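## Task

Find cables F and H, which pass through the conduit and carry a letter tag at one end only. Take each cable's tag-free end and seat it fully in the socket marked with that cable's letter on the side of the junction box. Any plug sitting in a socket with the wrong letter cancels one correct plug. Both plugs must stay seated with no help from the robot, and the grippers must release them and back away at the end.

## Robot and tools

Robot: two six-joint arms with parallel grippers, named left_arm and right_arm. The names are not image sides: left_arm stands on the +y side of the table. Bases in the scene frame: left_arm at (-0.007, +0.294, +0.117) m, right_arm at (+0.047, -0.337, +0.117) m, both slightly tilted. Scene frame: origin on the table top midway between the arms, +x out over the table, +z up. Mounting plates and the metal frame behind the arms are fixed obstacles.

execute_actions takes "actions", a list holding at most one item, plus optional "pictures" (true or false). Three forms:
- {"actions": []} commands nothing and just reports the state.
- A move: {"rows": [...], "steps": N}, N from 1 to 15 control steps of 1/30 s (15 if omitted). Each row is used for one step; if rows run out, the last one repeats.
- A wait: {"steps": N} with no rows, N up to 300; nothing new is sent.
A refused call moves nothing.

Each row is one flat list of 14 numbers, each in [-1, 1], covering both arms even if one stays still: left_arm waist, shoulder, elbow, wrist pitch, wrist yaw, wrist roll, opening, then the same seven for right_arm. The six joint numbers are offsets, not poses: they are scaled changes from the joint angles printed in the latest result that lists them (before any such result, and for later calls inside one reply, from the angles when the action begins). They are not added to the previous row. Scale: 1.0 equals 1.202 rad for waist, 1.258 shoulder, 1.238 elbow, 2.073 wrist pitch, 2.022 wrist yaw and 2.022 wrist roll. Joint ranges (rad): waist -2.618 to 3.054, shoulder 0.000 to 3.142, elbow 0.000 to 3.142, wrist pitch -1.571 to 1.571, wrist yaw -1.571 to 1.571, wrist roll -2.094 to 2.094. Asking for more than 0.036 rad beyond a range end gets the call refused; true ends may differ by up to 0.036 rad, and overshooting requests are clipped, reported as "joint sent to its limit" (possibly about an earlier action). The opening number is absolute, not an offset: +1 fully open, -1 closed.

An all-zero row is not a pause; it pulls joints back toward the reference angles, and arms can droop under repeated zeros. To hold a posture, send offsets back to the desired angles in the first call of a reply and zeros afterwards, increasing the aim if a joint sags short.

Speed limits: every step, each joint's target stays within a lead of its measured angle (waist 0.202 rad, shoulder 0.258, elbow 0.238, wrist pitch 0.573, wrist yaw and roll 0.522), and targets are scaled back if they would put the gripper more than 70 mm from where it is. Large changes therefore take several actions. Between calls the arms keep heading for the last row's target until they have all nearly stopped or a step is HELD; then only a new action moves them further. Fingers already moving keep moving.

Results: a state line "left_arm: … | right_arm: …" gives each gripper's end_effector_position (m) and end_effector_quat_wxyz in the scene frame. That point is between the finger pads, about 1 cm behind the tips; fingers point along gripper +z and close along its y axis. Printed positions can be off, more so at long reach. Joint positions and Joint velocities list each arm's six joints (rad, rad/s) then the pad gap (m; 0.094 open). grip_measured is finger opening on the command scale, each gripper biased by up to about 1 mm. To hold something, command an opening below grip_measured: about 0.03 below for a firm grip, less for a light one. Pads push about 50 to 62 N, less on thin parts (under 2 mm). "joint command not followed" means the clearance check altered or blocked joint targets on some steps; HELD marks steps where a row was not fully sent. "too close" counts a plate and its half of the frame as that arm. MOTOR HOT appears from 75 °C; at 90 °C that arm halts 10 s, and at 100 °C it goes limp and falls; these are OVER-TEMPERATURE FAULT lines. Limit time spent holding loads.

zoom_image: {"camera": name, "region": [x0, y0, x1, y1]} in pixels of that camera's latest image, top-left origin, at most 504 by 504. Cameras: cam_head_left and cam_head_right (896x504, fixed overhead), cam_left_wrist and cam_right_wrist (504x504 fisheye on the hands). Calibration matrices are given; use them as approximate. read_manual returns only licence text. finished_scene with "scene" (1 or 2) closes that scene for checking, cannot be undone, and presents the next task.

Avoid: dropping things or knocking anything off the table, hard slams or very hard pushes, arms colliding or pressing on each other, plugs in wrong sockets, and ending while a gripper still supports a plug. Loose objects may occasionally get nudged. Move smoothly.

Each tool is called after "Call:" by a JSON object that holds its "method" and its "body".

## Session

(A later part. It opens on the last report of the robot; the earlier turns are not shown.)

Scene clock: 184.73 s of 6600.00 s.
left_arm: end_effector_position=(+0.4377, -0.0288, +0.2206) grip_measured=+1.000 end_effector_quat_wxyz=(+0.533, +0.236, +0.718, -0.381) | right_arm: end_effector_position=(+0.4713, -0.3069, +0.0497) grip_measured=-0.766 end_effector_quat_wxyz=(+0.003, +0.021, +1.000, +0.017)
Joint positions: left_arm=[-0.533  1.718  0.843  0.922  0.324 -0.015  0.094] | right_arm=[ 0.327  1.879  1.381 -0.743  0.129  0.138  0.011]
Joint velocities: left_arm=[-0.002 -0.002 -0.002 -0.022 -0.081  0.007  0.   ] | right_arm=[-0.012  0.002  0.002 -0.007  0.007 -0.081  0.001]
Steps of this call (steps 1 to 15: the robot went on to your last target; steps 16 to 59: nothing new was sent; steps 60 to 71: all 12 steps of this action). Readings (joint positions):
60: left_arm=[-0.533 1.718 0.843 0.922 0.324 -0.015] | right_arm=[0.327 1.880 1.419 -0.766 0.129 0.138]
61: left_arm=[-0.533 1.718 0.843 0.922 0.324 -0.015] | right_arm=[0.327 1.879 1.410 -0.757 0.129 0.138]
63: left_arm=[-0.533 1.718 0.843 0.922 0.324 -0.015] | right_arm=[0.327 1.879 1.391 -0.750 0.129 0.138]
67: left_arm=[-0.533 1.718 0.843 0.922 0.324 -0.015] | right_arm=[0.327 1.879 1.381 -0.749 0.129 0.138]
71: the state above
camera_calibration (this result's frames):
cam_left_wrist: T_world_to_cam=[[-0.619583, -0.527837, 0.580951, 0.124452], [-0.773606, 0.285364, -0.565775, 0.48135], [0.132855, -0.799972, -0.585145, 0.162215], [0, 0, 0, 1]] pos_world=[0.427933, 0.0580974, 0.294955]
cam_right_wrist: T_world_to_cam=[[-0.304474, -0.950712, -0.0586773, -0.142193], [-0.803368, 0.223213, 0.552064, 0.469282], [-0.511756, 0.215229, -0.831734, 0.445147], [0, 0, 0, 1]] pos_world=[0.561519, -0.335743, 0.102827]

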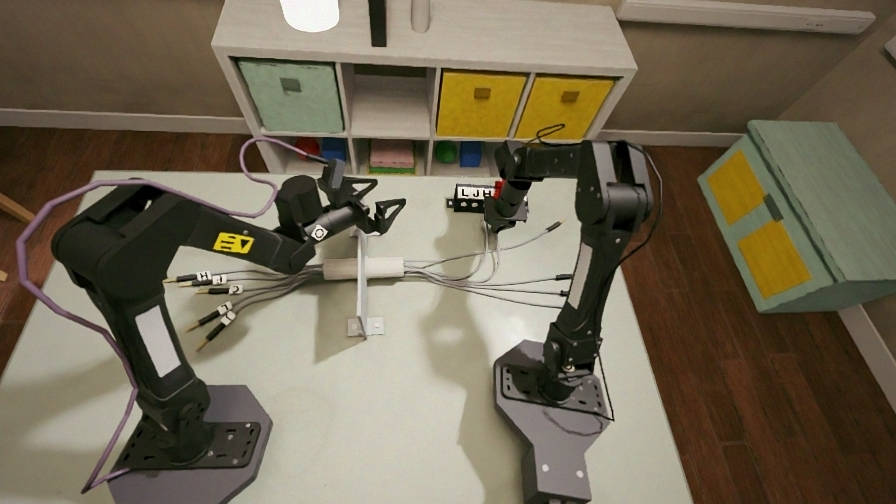

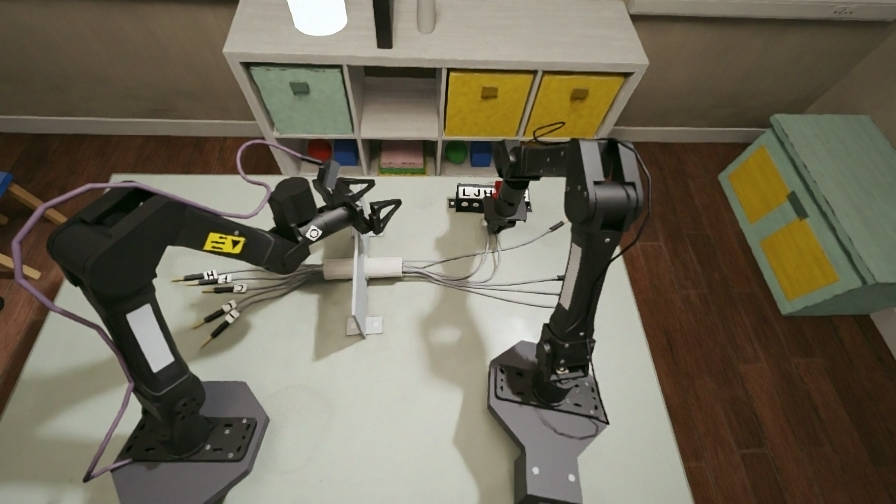

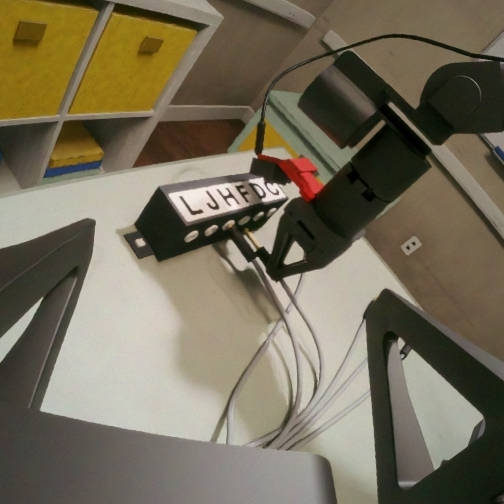

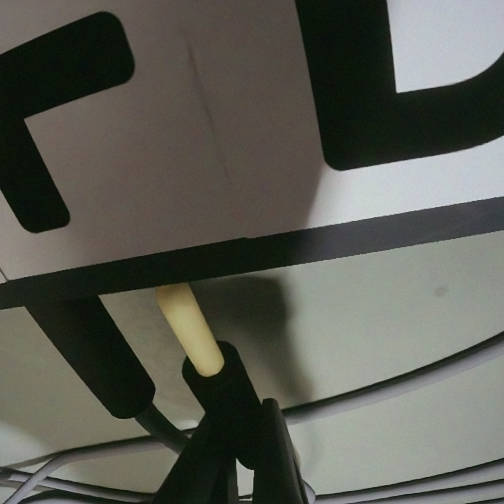

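Call:
{"method": "execute_actions", "body": {"actions": [{"rows":[[0,0,0,0,0,0,1,0,0.012,0.052,-0.012,0,0,-0.84]],"steps":12}]}}

Call:
{"method": "zoom_image", "body": {"camera": "cam_left_wrist", "region": [200,180,300,270]}}

Scene clock: 187.40 s of 6600.00 s.
left_arm: end_effector_position=(+0.4377, -0.0288, +0.2206) grip_measured=+1.000 end_effector_quat_wxyz=(+0.533, +0.236, +0.718, -0.381) | right_arm: end_effector_position=(+0.4804, -0.3066, +0.0535) grip_measured=-0.766 end_effector_quat_wxyz=(+0.011, +0.023, +1.000, +0.018)
Joint positions: left_arm=[-0.533  1.718  0.843  0.922  0.324 -0.015  0.094] | right_arm=[ 0.327  1.889  1.415 -0.753  0.129  0.138  0.011]
Joint velocities: left_arm=[-0.007 -0.007  0.007 -0.007  0.007  0.066 -0.001] | right_arm=[-0.007 -0.022  0.012 -0.022  0.037 -0.022  0.   ]
Steps of this call (steps 1 to 15: the robot went on to your last target; steps 16 to 68: nothing new was sent; steps 69 to 80: all 12 steps of this action). Readings (joint positions):
69: left_arm=[-0.533 1.718 0.843 0.922 0.324 -0.015] | right_arm=[0.327 1.881 1.385 -0.745 0.129 0.138]
70: left_arm=[-0.533 1.718 0.843 0.922 0.324 -0.015] | right_arm=[0.327 1.884 1.394 -0.751 0.129 0.138]
72: left_arm=[-0.533 1.718 0.843 0.922 0.324 -0.015] | right_arm=[0.327 1.889 1.408 -0.752 0.129 0.138]
76: left_arm=[-0.533 1.718 0.843 0.922 0.324 -0.015] | right_arm=[0.327 1.889 1.415 -0.752 0.129 0.138]
80: the state above
camera_calibration (this result's frames):
cam_left_wrist: T_world_to_cam=[[-0.619583, -0.527837, 0.580951, 0.124452], [-0.773606, 0.285364, -0.565775, 0.48135], [0.132855, -0.799972, -0.585145, 0.162215], [0, 0, 0, 1]] pos_world=[0.427933, 0.0580974, 0.294955]
cam_right_wrist: T_world_to_cam=[[-0.305866, -0.949888, -0.0644894, -0.137734], [-0.810812, 0.224382, 0.54059, 0.478955], [-0.49903, 0.217637, -0.838811, 0.447908], [0, 0, 0, 1]] pos_world=[0.569734, -0.335781, 0.107909]

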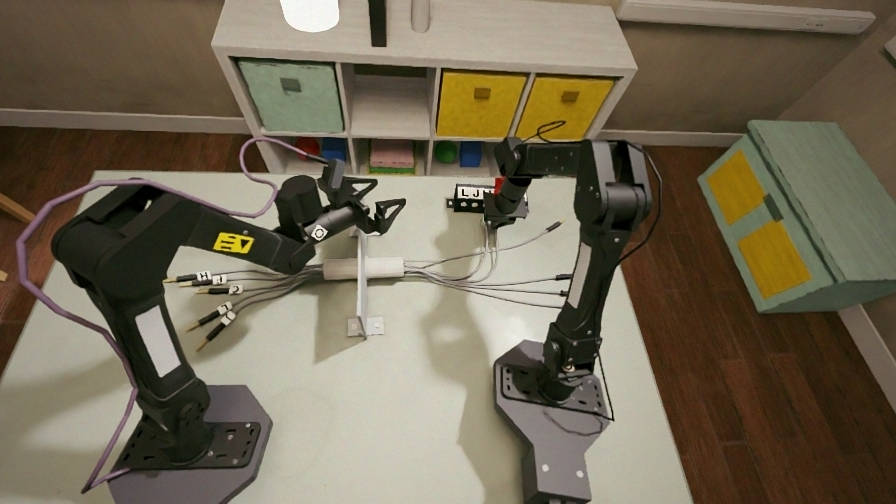

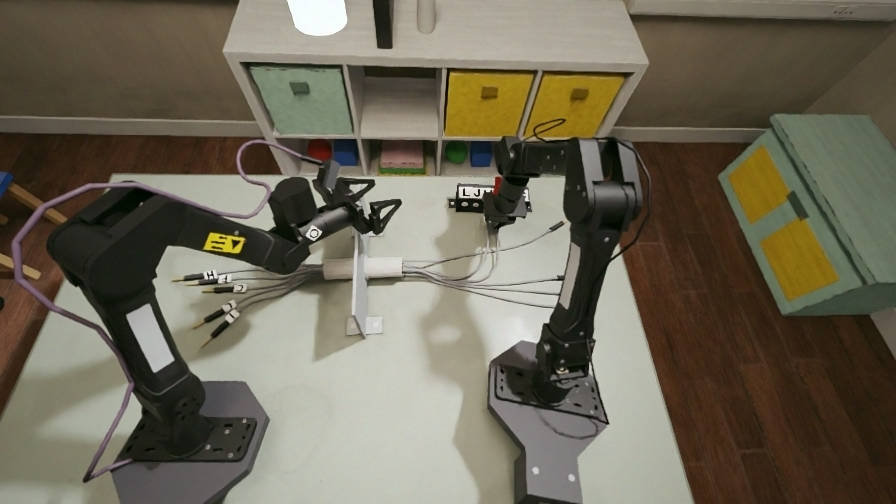

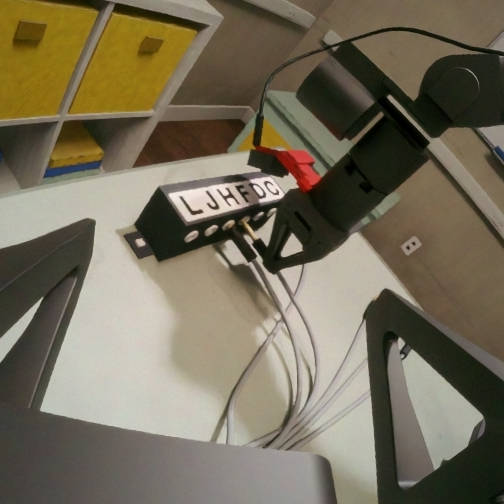

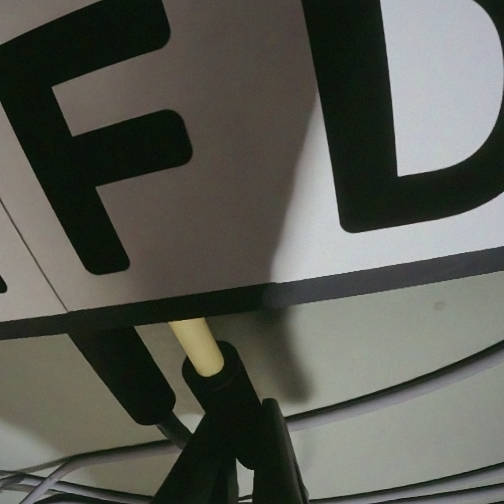

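Region (200, 180, 300, 270) of cam_left_wrist's 504x504 image, scaled by 5.040, with more detail than that image has; it fills the top 454 rows of this view, and the rest is white.

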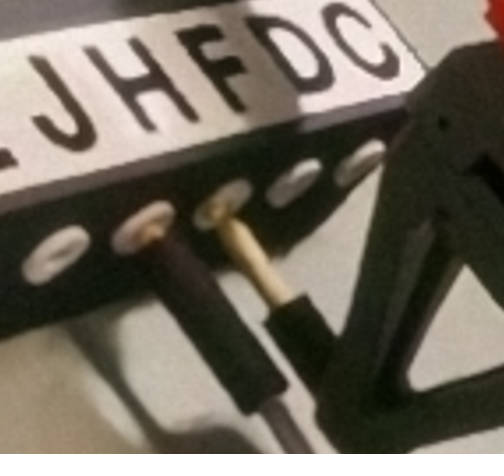

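Tip is in the socket. Advance.

Call:
{"method": "execute_actions", "body": {"actions": [{"rows":[[0,0,0,0,0,0,1,-0.005,0.04,0.12,0.03,0,0,-0.84]],"steps":15}]}}

Call:
{"method": "zoom_image", "body": {"camera": "cam_left_wrist", "region": [200,180,300,270]}}

Scene clock: 188.40 s of 6600.00 s.
left_arm: end_effector_position=(+0.4377, -0.0288, +0.2206) grip_measured=+1.000 end_effector_quat_wxyz=(+0.533, +0.236, +0.718, -0.381) | right_arm: end_effector_position=(+0.4834, -0.3045, +0.0499) grip_measured=-0.766 end_effector_quat_wxyz=(-0.015, +0.019, +1.000, +0.019)
Joint positions: left_arm=[-0.533  1.718  0.843  0.922  0.324 -0.015  0.094] | right_arm=[ 0.327  1.948  1.502 -0.832  0.122  0.138  0.011]
Joint velocities: left_arm=[-0.007 -0.012 -0.002 -0.037 -0.037 -0.007  0.001] | right_arm=[-0.007 -0.007  0.007 -0.007 -0.095  0.022 -0.   ]
Steps of this call (steps 1 to 15: the robot went on to your last target; steps 16 to 30: all 15 steps of this action). Readings (joint positions):
16: left_arm=[-0.533 1.718 0.843 0.922 0.324 -0.015] | right_arm=[0.327 1.896 1.431 -0.763 0.129 0.138]
17: left_arm=[-0.533 1.718 0.843 0.922 0.324 -0.015] | right_arm=[0.327 1.913 1.461 -0.793 0.126 0.138]
19: left_arm=[-0.533 1.718 0.843 0.922 0.324 -0.015] | right_arm=[0.327 1.935 1.490 -0.822 0.123 0.138]
23: left_arm=[-0.533 1.718 0.843 0.922 0.324 -0.015] | right_arm=[0.327 1.948 1.501 -0.829 0.123 0.138]
30: the state above
camera_calibration (this result's frames):
cam_left_wrist: T_world_to_cam=[[-0.619583, -0.527837, 0.580951, 0.124452], [-0.773606, 0.285364, -0.565775, 0.48135], [0.132855, -0.799972, -0.585145, 0.162215], [0, 0, 0, 1]] pos_world=[0.427933, 0.0580974, 0.294955]
cam_right_wrist: T_world_to_cam=[[-0.300879, -0.952311, -0.0507536, -0.138857], [-0.783886, 0.216654, 0.581879, 0.465435], [-0.543134, 0.21486, -0.81169, 0.465089], [0, 0, 0, 1]] pos_world=[0.575674, -0.333003, 0.0996336]

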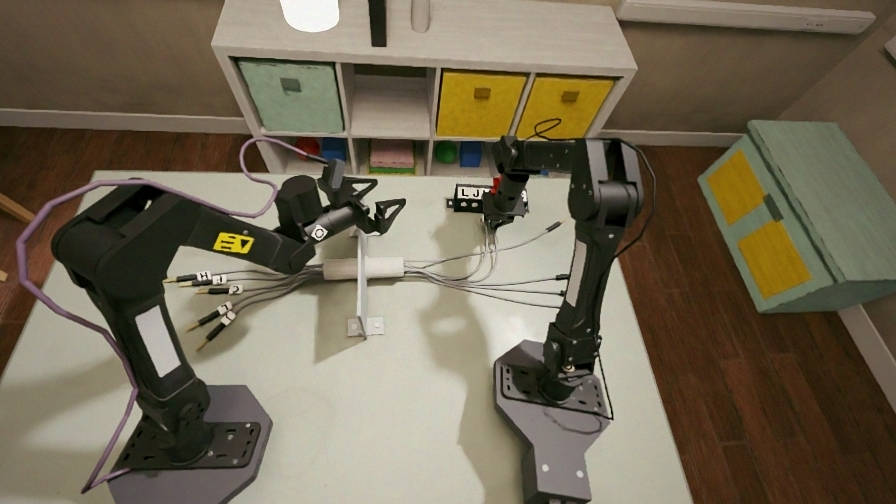

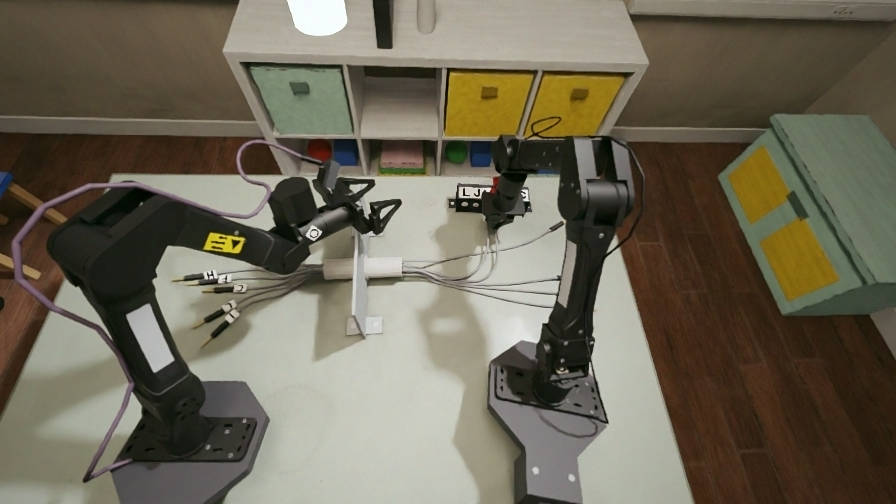

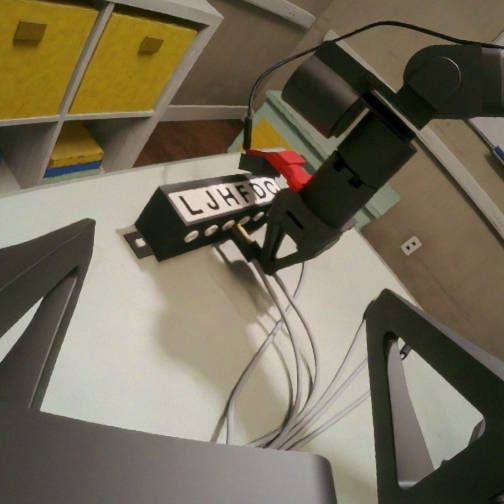

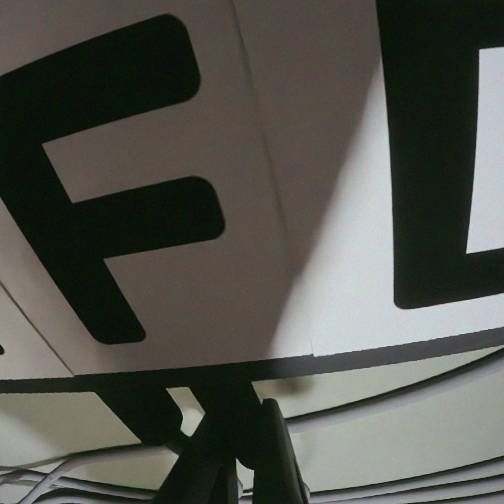

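Region (200, 180, 300, 270) of cam_left_wrist's 504x504 image, scaled by 5.040, with more detail than that image has; it fills the top 454 rows of this view, and the rest is white.

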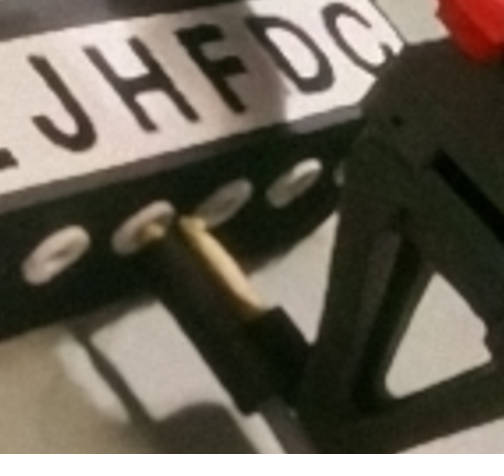

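Call:
{"method": "execute_actions", "body": {"actions": [{"rows":[[0,0,0,0,0,0,1,0,-0.065,-0.105,0.05,0.005,0.03,-0.84]],"steps":15}]}}

Call:
{"method": "zoom_image", "body": {"camera": "cam_left_wrist", "region": [200,180,300,270]}}

Scene clock: 189.90 s of 6600.00 s.
left_arm: end_effector_position=(+0.4377, -0.0288, +0.2206) grip_measured=+1.000 end_effector_quat_wxyz=(+0.533, +0.236, +0.718, -0.381) | right_arm: end_effector_position=(+0.4680, -0.3060, +0.0414) grip_measured=-0.766 end_effector_quat_wxyz=(-0.007, +0.044, +0.999, +0.016)
Joint positions: left_arm=[-0.533  1.718  0.843  0.922  0.324 -0.015  0.094] | right_arm=[ 0.327  1.903  1.383 -0.743  0.13   0.186  0.011]
Joint velocities: left_arm=[ 0.007 -0.007 -0.017  0.007 -0.037 -0.022 -0.   ] | right_arm=[ 0.002 -0.002 -0.012  0.007 -0.037 -0.051  0.   ]
Steps of this call (steps 1 to 15: the robot went on to your last target; steps 16 to 30: nothing new was sent; steps 31 to 45: all 15 steps of this action). Readings (joint positions):
31: left_arm=[-0.533 1.718 0.843 0.922 0.324 -0.015] | right_arm=[0.327 1.942 1.482 -0.819 0.123 0.145]
32: left_arm=[-0.533 1.718 0.843 0.922 0.324 -0.015] | right_arm=[0.327 1.925 1.447 -0.792 0.123 0.154]
34: left_arm=[-0.533 1.718 0.843 0.922 0.324 -0.015] | right_arm=[0.327 1.905 1.400 -0.783 0.126 0.167]
38: left_arm=[-0.533 1.718 0.843 0.922 0.324 -0.015] | right_arm=[0.327 1.903 1.383 -0.767 0.129 0.180]
45: the state above
camera_calibration (this result's frames):
cam_left_wrist: T_world_to_cam=[[-0.619583, -0.527837, 0.580951, 0.124452], [-0.773606, 0.285364, -0.565775, 0.48135], [0.132855, -0.799972, -0.585145, 0.162215], [0, 0, 0, 1]] pos_world=[0.427933, 0.0580974, 0.294955]
cam_right_wrist: T_world_to_cam=[[-0.34775, -0.936329, -0.0485568, -0.118601], [-0.779979, 0.260166, 0.569164, 0.470608], [-0.520292, 0.2358, -0.820789, 0.446235], [0, 0, 0, 1]] pos_world=[0.557992, -0.338708, 0.0926529]

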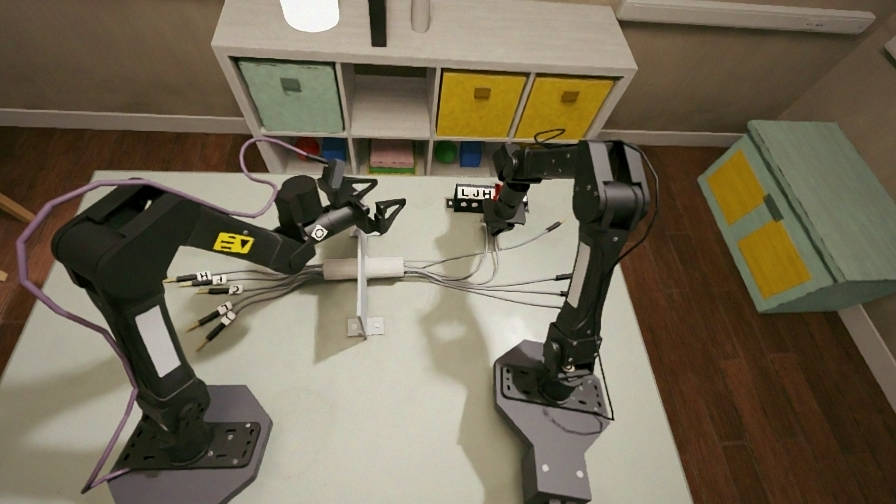

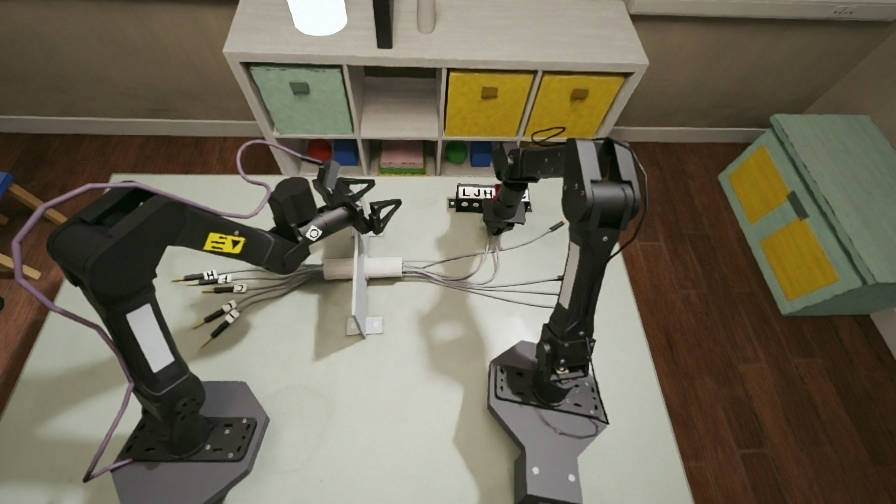

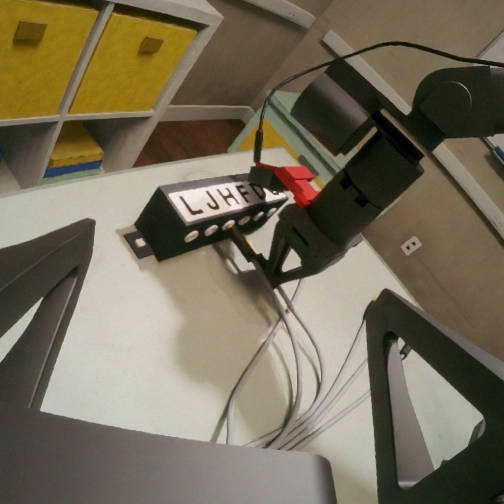

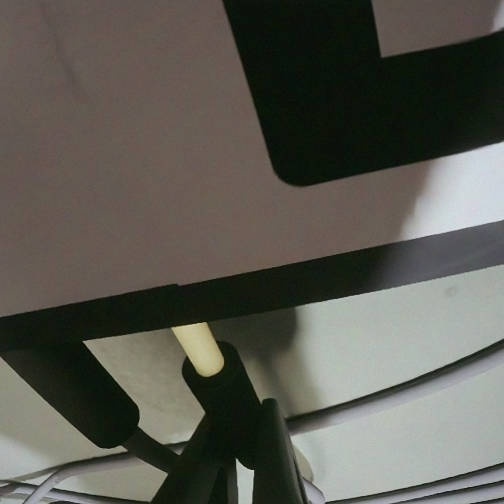

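Region (200, 180, 300, 270) of cam_left_wrist's 504x504 image, scaled by 5.040, with more detail than that image has; it fills the top 454 rows of this view, and the rest is white.

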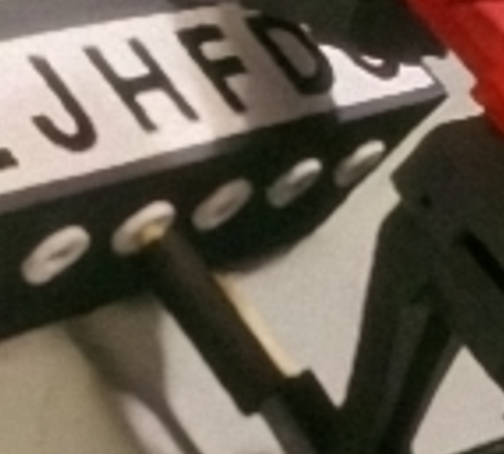

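Call:
{"method": "execute_actions", "body": {"actions": [{"rows":[[0,0,0,0,0,0,1,-0.012,-0.075,-0.01,-0.005,0,0,-0.84]],"steps":15}]}}

Call:
{"method": "zoom_image", "body": {"camera": "cam_left_wrist", "region": [200,180,300,270]}}

Scene clock: 191.53 s of 6600.00 s.
left_arm: end_effector_position=(+0.4377, -0.0288, +0.2206) grip_measured=+1.000 end_effector_quat_wxyz=(+0.533, +0.236, +0.718, -0.381) | right_arm: end_effector_position=(+0.4776, -0.3120, +0.0656) grip_measured=-0.766 end_effector_quat_wxyz=(+0.023, +0.053, +0.998, +0.019)
Joint positions: left_arm=[-0.533  1.718  0.843  0.922  0.324 -0.015  0.094] | right_arm=[ 0.32   1.833  1.378 -0.745  0.13   0.188  0.011]
Joint velocities: left_arm=[ 0.007 -0.007 -0.002 -0.007 -0.007 -0.022  0.   ] | right_arm=[-0.007 -0.007 -0.012  0.066  0.022 -0.037 -0.   ]
Steps of this call (steps 1 to 15: the robot went on to your last target; steps 16 to 34: nothing new was sent; steps 35 to 49: all 15 steps of this action). Readings (joint positions):
35: left_arm=[-0.533 1.718 0.843 0.922 0.324 -0.015] | right_arm=[0.326 1.899 1.382 -0.739 0.130 0.188]
36: left_arm=[-0.533 1.718 0.843 0.922 0.324 -0.015] | right_arm=[0.325 1.890 1.379 -0.741 0.130 0.188]
38: left_arm=[-0.533 1.718 0.843 0.922 0.324 -0.015] | right_arm=[0.323 1.866 1.378 -0.745 0.130 0.188]
42: left_arm=[-0.533 1.718 0.843 0.922 0.324 -0.015] | right_arm=[0.320 1.834 1.378 -0.745 0.130 0.188]
49: the state above
camera_calibration (this result's frames):
cam_left_wrist: T_world_to_cam=[[-0.619583, -0.527837, 0.580951, 0.124452], [-0.773606, 0.285364, -0.565775, 0.48135], [0.132855, -0.799972, -0.585145, 0.162215], [0, 0, 0, 1]] pos_world=[0.427933, 0.0580974, 0.294955]
cam_right_wrist: T_world_to_cam=[[-0.36127, -0.929557, -0.0735414, -0.109503], [-0.808304, 0.27287, 0.521715, 0.486518], [-0.464896, 0.247924, -0.849944, 0.451767], [0, 0, 0, 1]] pos_world=[0.563719, -0.346549, 0.1221]

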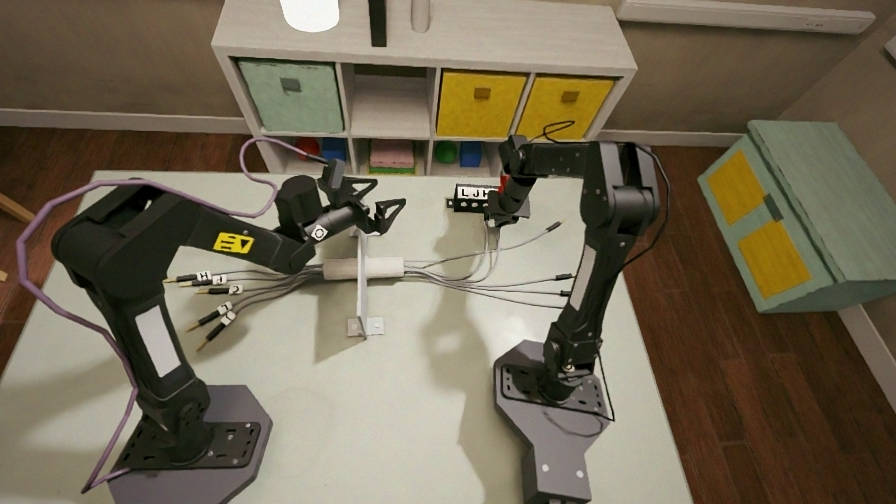

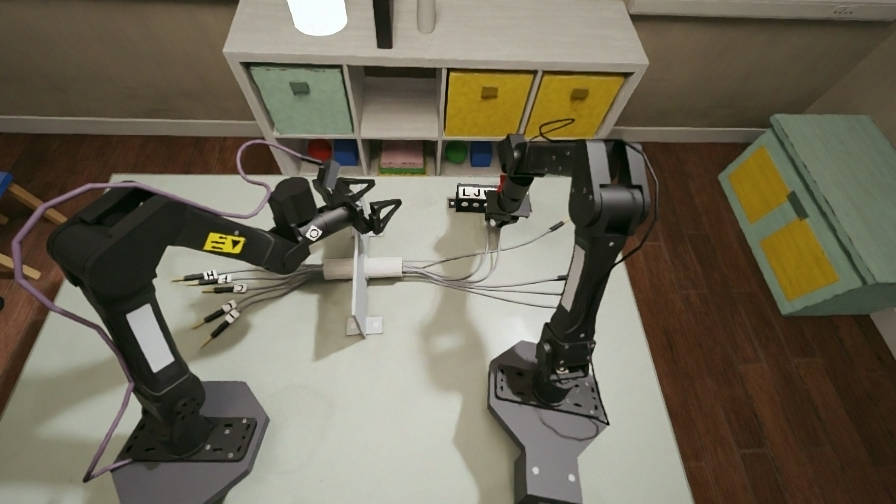

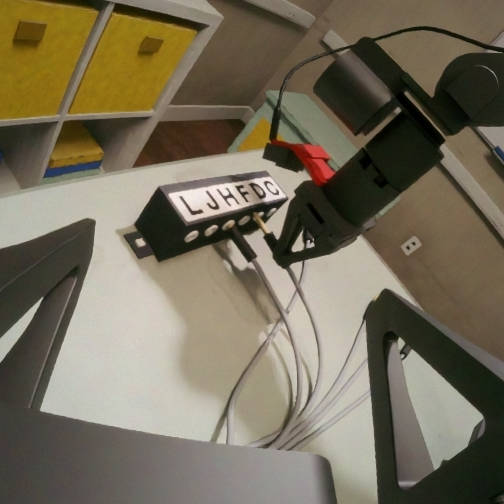

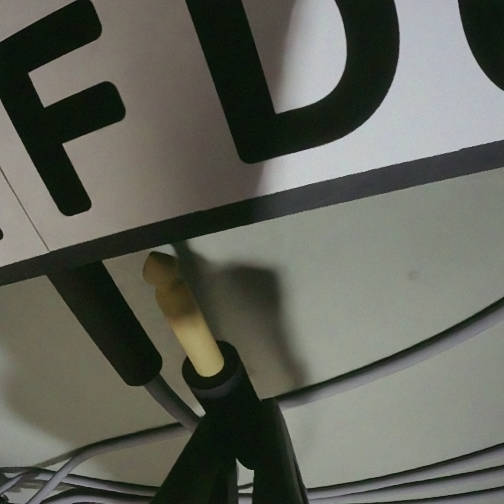

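Region (200, 180, 300, 270) of cam_left_wrist's 504x504 image, scaled by 5.040, with more detail than that image has; it fills the top 454 rows of this view, and the rest is white.

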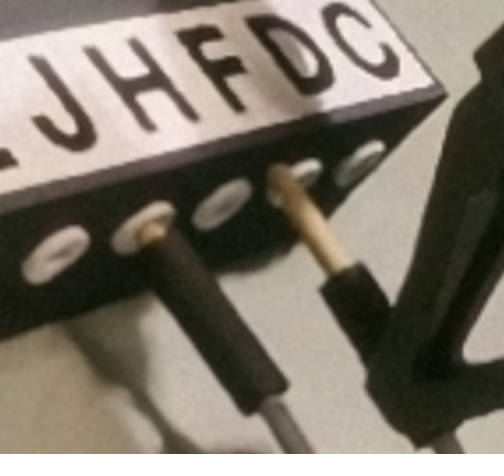

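Call:
{"method": "execute_actions", "body": {"actions": [{"rows":[[0,0,0,0,0,0,1,0,0.012,-0.028,0,0,0,-0.84]],"steps":12}]}}

Call:
{"method": "zoom_image", "body": {"camera": "cam_left_wrist", "region": [200,180,300,270]}}

Scene clock: 193.13 s of 6600.00 s.
left_arm: end_effector_position=(+0.4377, -0.0288, +0.2206) grip_measured=+1.000 end_effector_quat_wxyz=(+0.533, +0.236, +0.718, -0.381) | right_arm: end_effector_position=(+0.4682, -0.3114, +0.0568) grip_measured=-0.766 end_effector_quat_wxyz=(+0.008, +0.050, +0.999, +0.017)
Joint positions: left_arm=[-0.533  1.718  0.843  0.922  0.324 -0.015  0.094] | right_arm=[ 0.32   1.844  1.357 -0.744  0.13   0.188  0.011]
Joint velocities: left_arm=[-0.027 -0.007 -0.002  0.037 -0.037  0.037  0.001] | right_arm=[-0.012 -0.027  0.012  0.007  0.007  0.037 -0.   ]
Steps of this call (steps 1 to 15: the robot went on to your last target; steps 16 to 36: nothing new was sent; steps 37 to 48: all 12 steps of this action). Readings (joint positions):
37: left_arm=[-0.533 1.718 0.843 0.922 0.324 -0.015] | right_arm=[0.320 1.833 1.375 -0.744 0.130 0.188]
38: left_arm=[-0.533 1.718 0.843 0.922 0.324 -0.015] | right_arm=[0.320 1.833 1.371 -0.744 0.130 0.188]
40: left_arm=[-0.533 1.718 0.843 0.922 0.324 -0.015] | right_arm=[0.320 1.835 1.363 -0.744 0.130 0.188]
44: left_arm=[-0.533 1.718 0.843 0.922 0.324 -0.015] | right_arm=[0.320 1.843 1.357 -0.744 0.130 0.188]
48: the state above
camera_calibration (this result's frames):
cam_left_wrist: T_world_to_cam=[[-0.619583, -0.527837, 0.580951, 0.124452], [-0.773606, 0.285364, -0.565775, 0.48135], [0.132855, -0.799972, -0.585145, 0.162215], [0, 0, 0, 1]] pos_world=[0.427933, 0.0580974, 0.294955]
cam_right_wrist: T_world_to_cam=[[-0.3587, -0.93152, -0.0600393, -0.115628], [-0.793439, 0.270383, 0.545295, 0.474213], [-0.49172, 0.243235, -0.836091, 0.45005], [0, 0, 0, 1]] pos_world=[0.556083, -0.345397, 0.110754]

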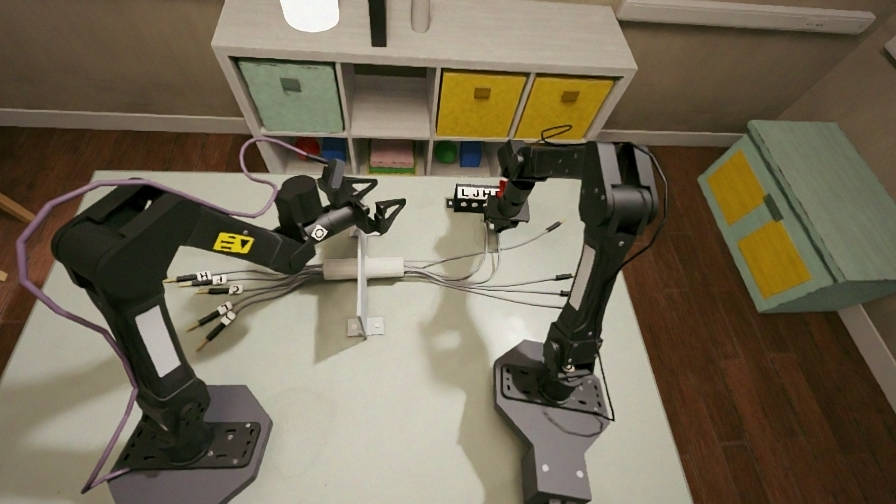

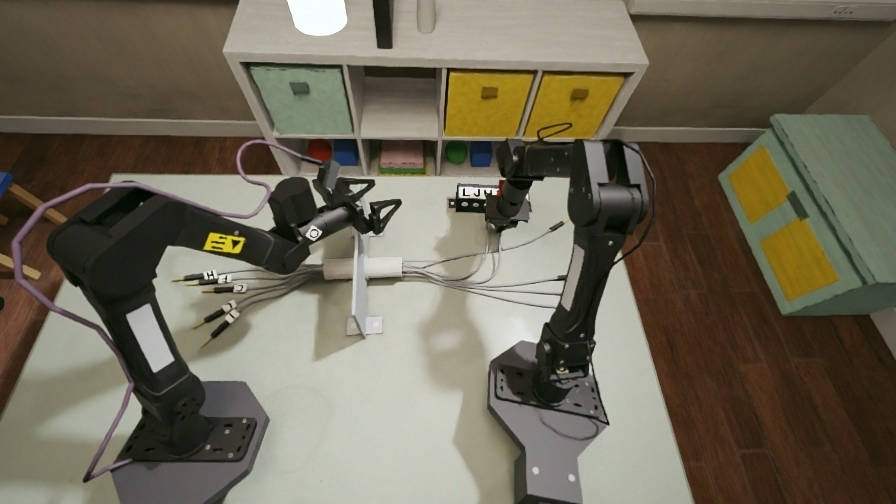

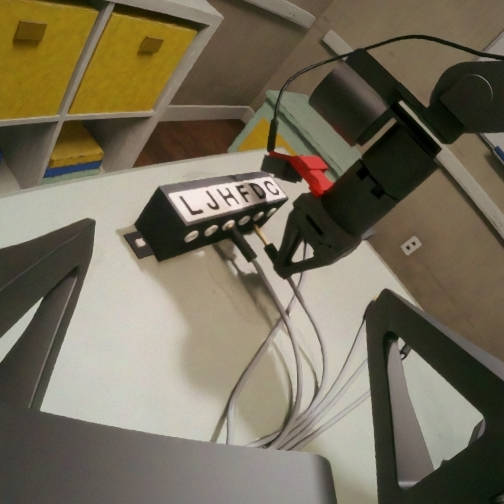

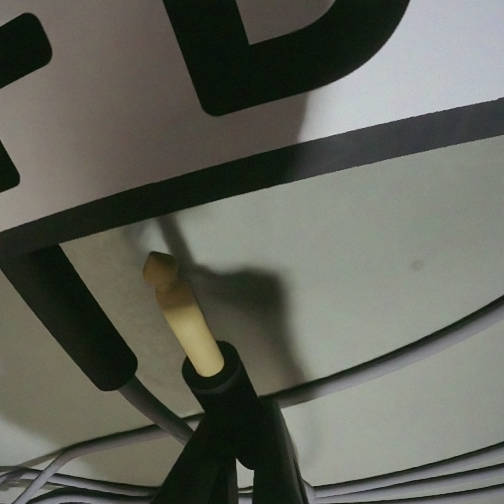

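Region (200, 180, 300, 270) of cam_left_wrist's 504x504 image, scaled by 5.040, with more detail than that image has; it fills the top 454 rows of this view, and the rest is white.

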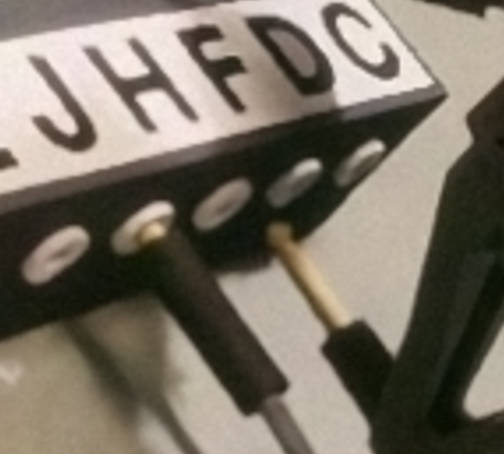

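Call:
{"method": "execute_actions", "body": {"actions": [{"rows":[[0,0,0,0,0,0,1,0.016,0.008,0.035,-0.004,0,0,-0.84]],"steps":12}]}}

Call:
{"method": "zoom_image", "body": {"camera": "cam_left_wrist", "region": [200,180,300,270]}}

Scene clock: 196.20 s of 6600.00 s.
left_arm: end_effector_position=(+0.4377, -0.0288, +0.2206) grip_measured=+1.000 end_effector_quat_wxyz=(+0.533, +0.236, +0.718, -0.381) | right_arm: end_effector_position=(+0.4682, -0.3114, +0.0568) grip_measured=-0.766 end_effector_quat_wxyz=(+0.008, +0.050, +0.999, +0.017)
Joint positions: left_arm=[-0.533  1.718  0.843  0.922  0.324 -0.015  0.094] | right_arm=[ 0.32   1.844  1.357 -0.744  0.13   0.188  0.011]
Joint velocities: left_arm=[-0.012 -0.002 -0.032 -0.081 -0.037 -0.022  0.   ] | right_arm=[-0.002 -0.012 -0.002 -0.022  0.007  0.022 -0.001]
Steps of this call (steps 1 to 15: the robot went on to your last target; steps 16 to 80: nothing new was sent; steps 81 to 92: all 12 steps of this action). Readings (joint positions):
81: left_arm=[-0.533 1.718 0.843 0.922 0.324 -0.015] | right_arm=[0.320 1.844 1.357 -0.744 0.130 0.188]
82: left_arm=[-0.533 1.718 0.843 0.922 0.324 -0.015] | right_arm=[0.320 1.844 1.357 -0.744 0.130 0.188]
84: left_arm=[-0.533 1.718 0.843 0.922 0.324 -0.015] | right_arm=[0.320 1.844 1.357 -0.744 0.130 0.188]
88: left_arm=[-0.533 1.718 0.843 0.922 0.324 -0.015] | right_arm=[0.320 1.844 1.357 -0.744 0.130 0.188]
92: the state above
camera_calibration (this result's frames):
cam_left_wrist: T_world_to_cam=[[-0.619583, -0.527837, 0.580951, 0.124452], [-0.773606, 0.285364, -0.565775, 0.48135], [0.132855, -0.799972, -0.585145, 0.162215], [0, 0, 0, 1]] pos_world=[0.427933, 0.0580974, 0.294955]
cam_right_wrist: T_world_to_cam=[[-0.3587, -0.93152, -0.0600393, -0.115628], [-0.793439, 0.270383, 0.545295, 0.474213], [-0.49172, 0.243235, -0.836091, 0.45005], [0, 0, 0, 1]] pos_world=[0.556083, -0.345397, 0.110754]

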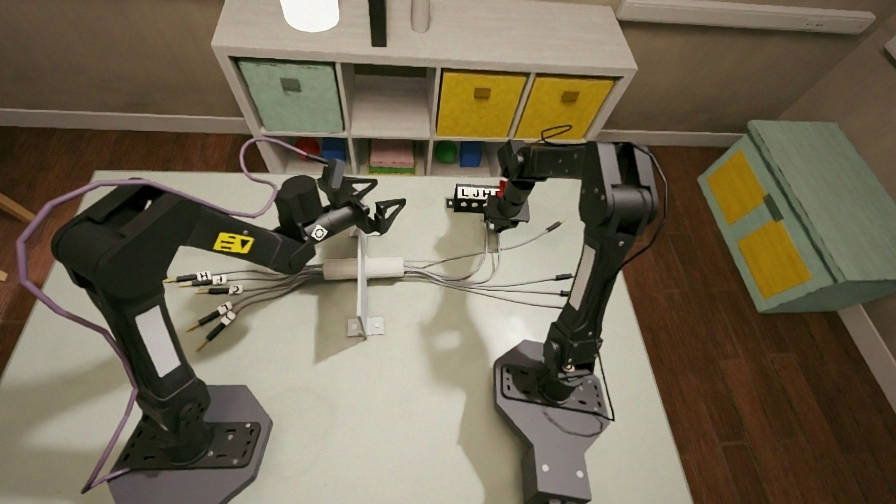

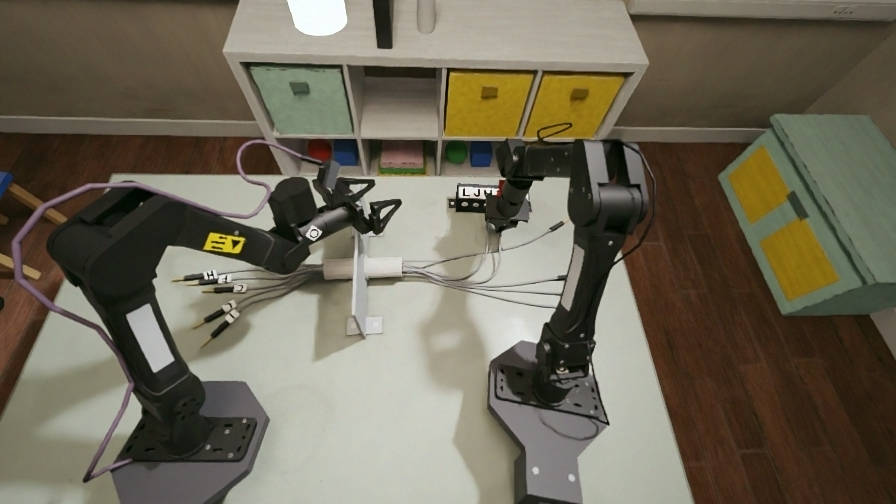

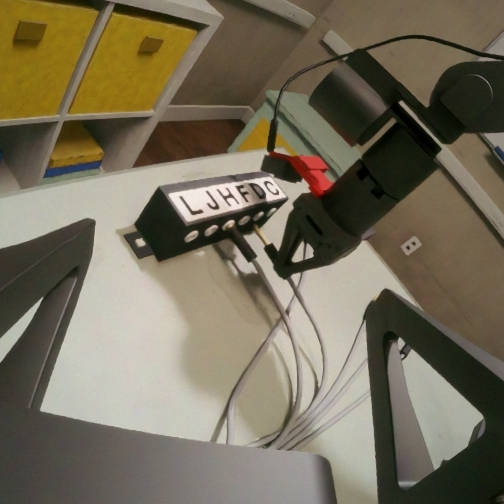

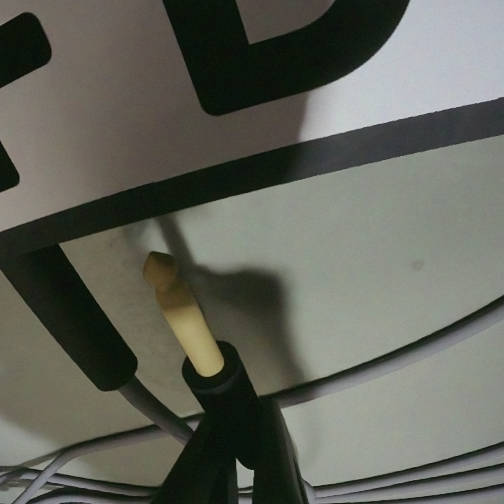

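Region (200, 180, 300, 270) of cam_left_wrist's 504x504 image, scaled by 5.040, with more detail than that image has; it fills the top 454 rows of this view, and the rest is white.

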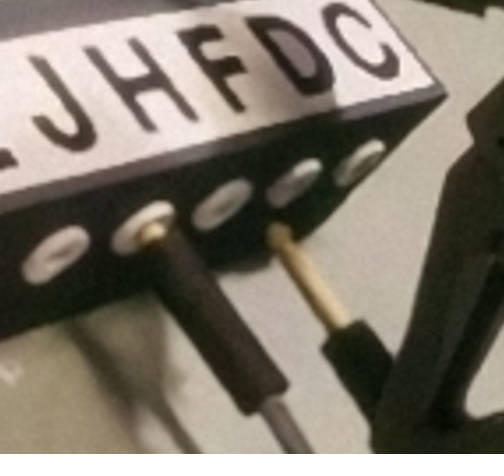

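Call:
{"method": "execute_actions", "body": {"actions": [{"rows":[[0,0,0,0,0,0,1,0.03,0.008,0.035,-0.004,0,0,-0.84]],"steps":12}]}}

Call:
{"method": "zoom_image", "body": {"camera": "cam_left_wrist", "region": [200,180,300,270]}}

Scene clock: 197.40 s of 6600.00 s.
left_arm: end_effector_position=(+0.4377, -0.0288, +0.2206) grip_measured=+1.000 end_effector_quat_wxyz=(+0.533, +0.236, +0.718, -0.381) | right_arm: end_effector_position=(+0.4724, -0.3030, +0.0608) grip_measured=-0.766 end_effector_quat_wxyz=(+0.015, +0.042, +0.999, +0.021)
Joint positions: left_arm=[-0.533  1.718  0.843  0.922  0.324 -0.015  0.094] | right_arm=[ 0.34   1.844  1.369 -0.744  0.131  0.188  0.011]
Joint velocities: left_arm=[-0.027 -0.012 -0.012 -0.066  0.022 -0.007  0.   ] | right_arm=[ 0.007 -0.002 -0.017  0.037 -0.037  0.007  0.   ]
Steps of this call (steps 1 to 15: the robot went on to your last target; steps 16 to 24: nothing new was sent; steps 25 to 36: all 12 steps of this action). Readings (joint positions):
25: left_arm=[-0.533 1.718 0.843 0.922 0.324 -0.015] | right_arm=[0.321 1.844 1.357 -0.744 0.130 0.188]
26: left_arm=[-0.533 1.718 0.843 0.922 0.324 -0.015] | right_arm=[0.324 1.844 1.357 -0.744 0.131 0.188]
28: left_arm=[-0.533 1.718 0.843 0.922 0.324 -0.015] | right_arm=[0.332 1.844 1.357 -0.744 0.131 0.188]
32: left_arm=[-0.533 1.718 0.843 0.922 0.324 -0.015] | right_arm=[0.340 1.844 1.366 -0.744 0.131 0.188]
36: the state above
camera_calibration (this result's frames):
cam_left_wrist: T_world_to_cam=[[-0.619583, -0.527837, 0.580951, 0.124452], [-0.773606, 0.285364, -0.565775, 0.48135], [0.132855, -0.799972, -0.585145, 0.162215], [0, 0, 0, 1]] pos_world=[0.427933, 0.0580974, 0.294955]
cam_right_wrist: T_world_to_cam=[[-0.341545, -0.937128, -0.0716775, -0.115118], [-0.805662, 0.25265, 0.535795, 0.474074], [-0.483999, 0.240746, -0.8413, 0.449332], [0, 0, 0, 1]] pos_world=[0.560102, -0.33583, 0.115765]

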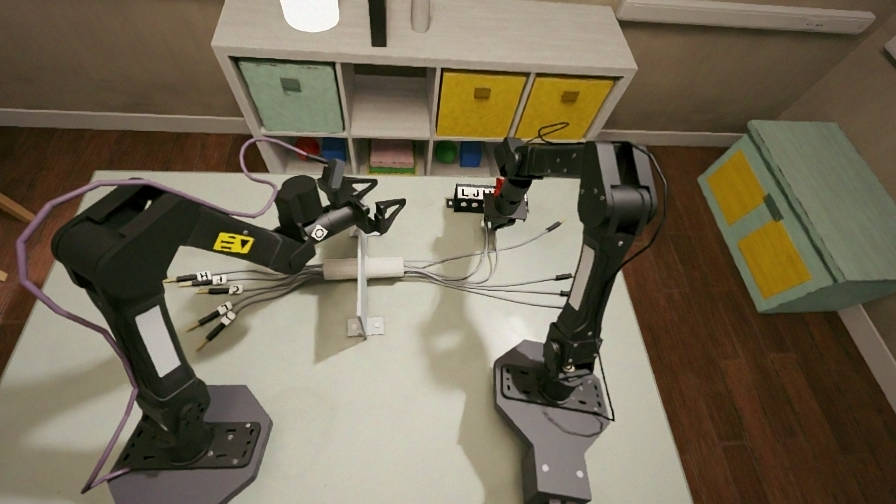

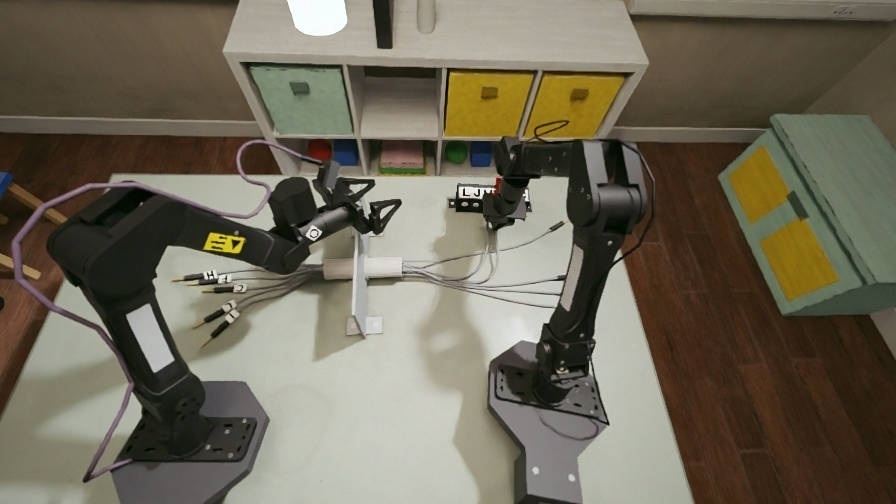

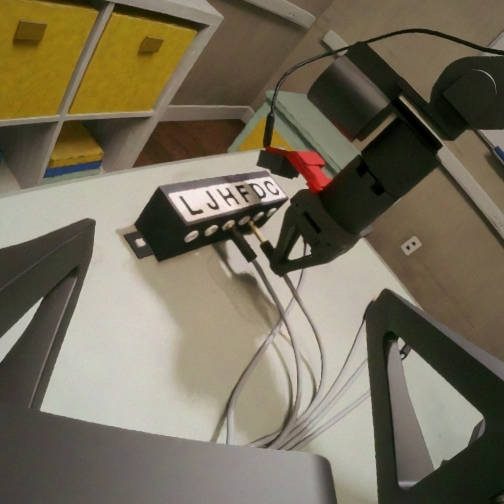

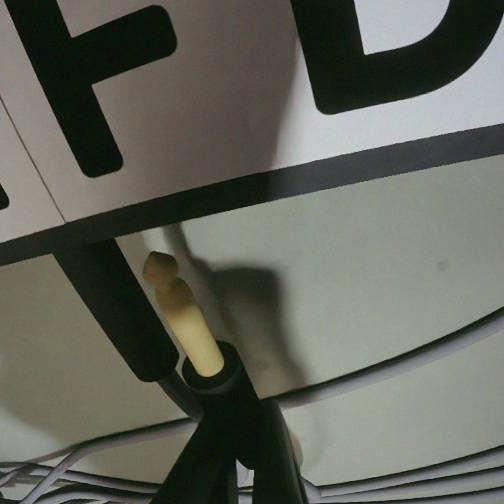

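Region (200, 180, 300, 270) of cam_left_wrist's 504x504 image, scaled by 5.040, with more detail than that image has; it fills the top 454 rows of this view, and the rest is white.

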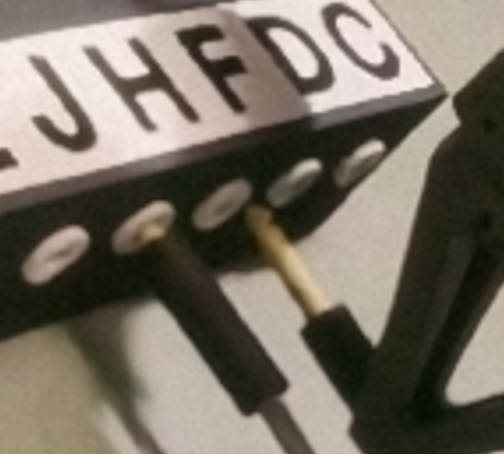

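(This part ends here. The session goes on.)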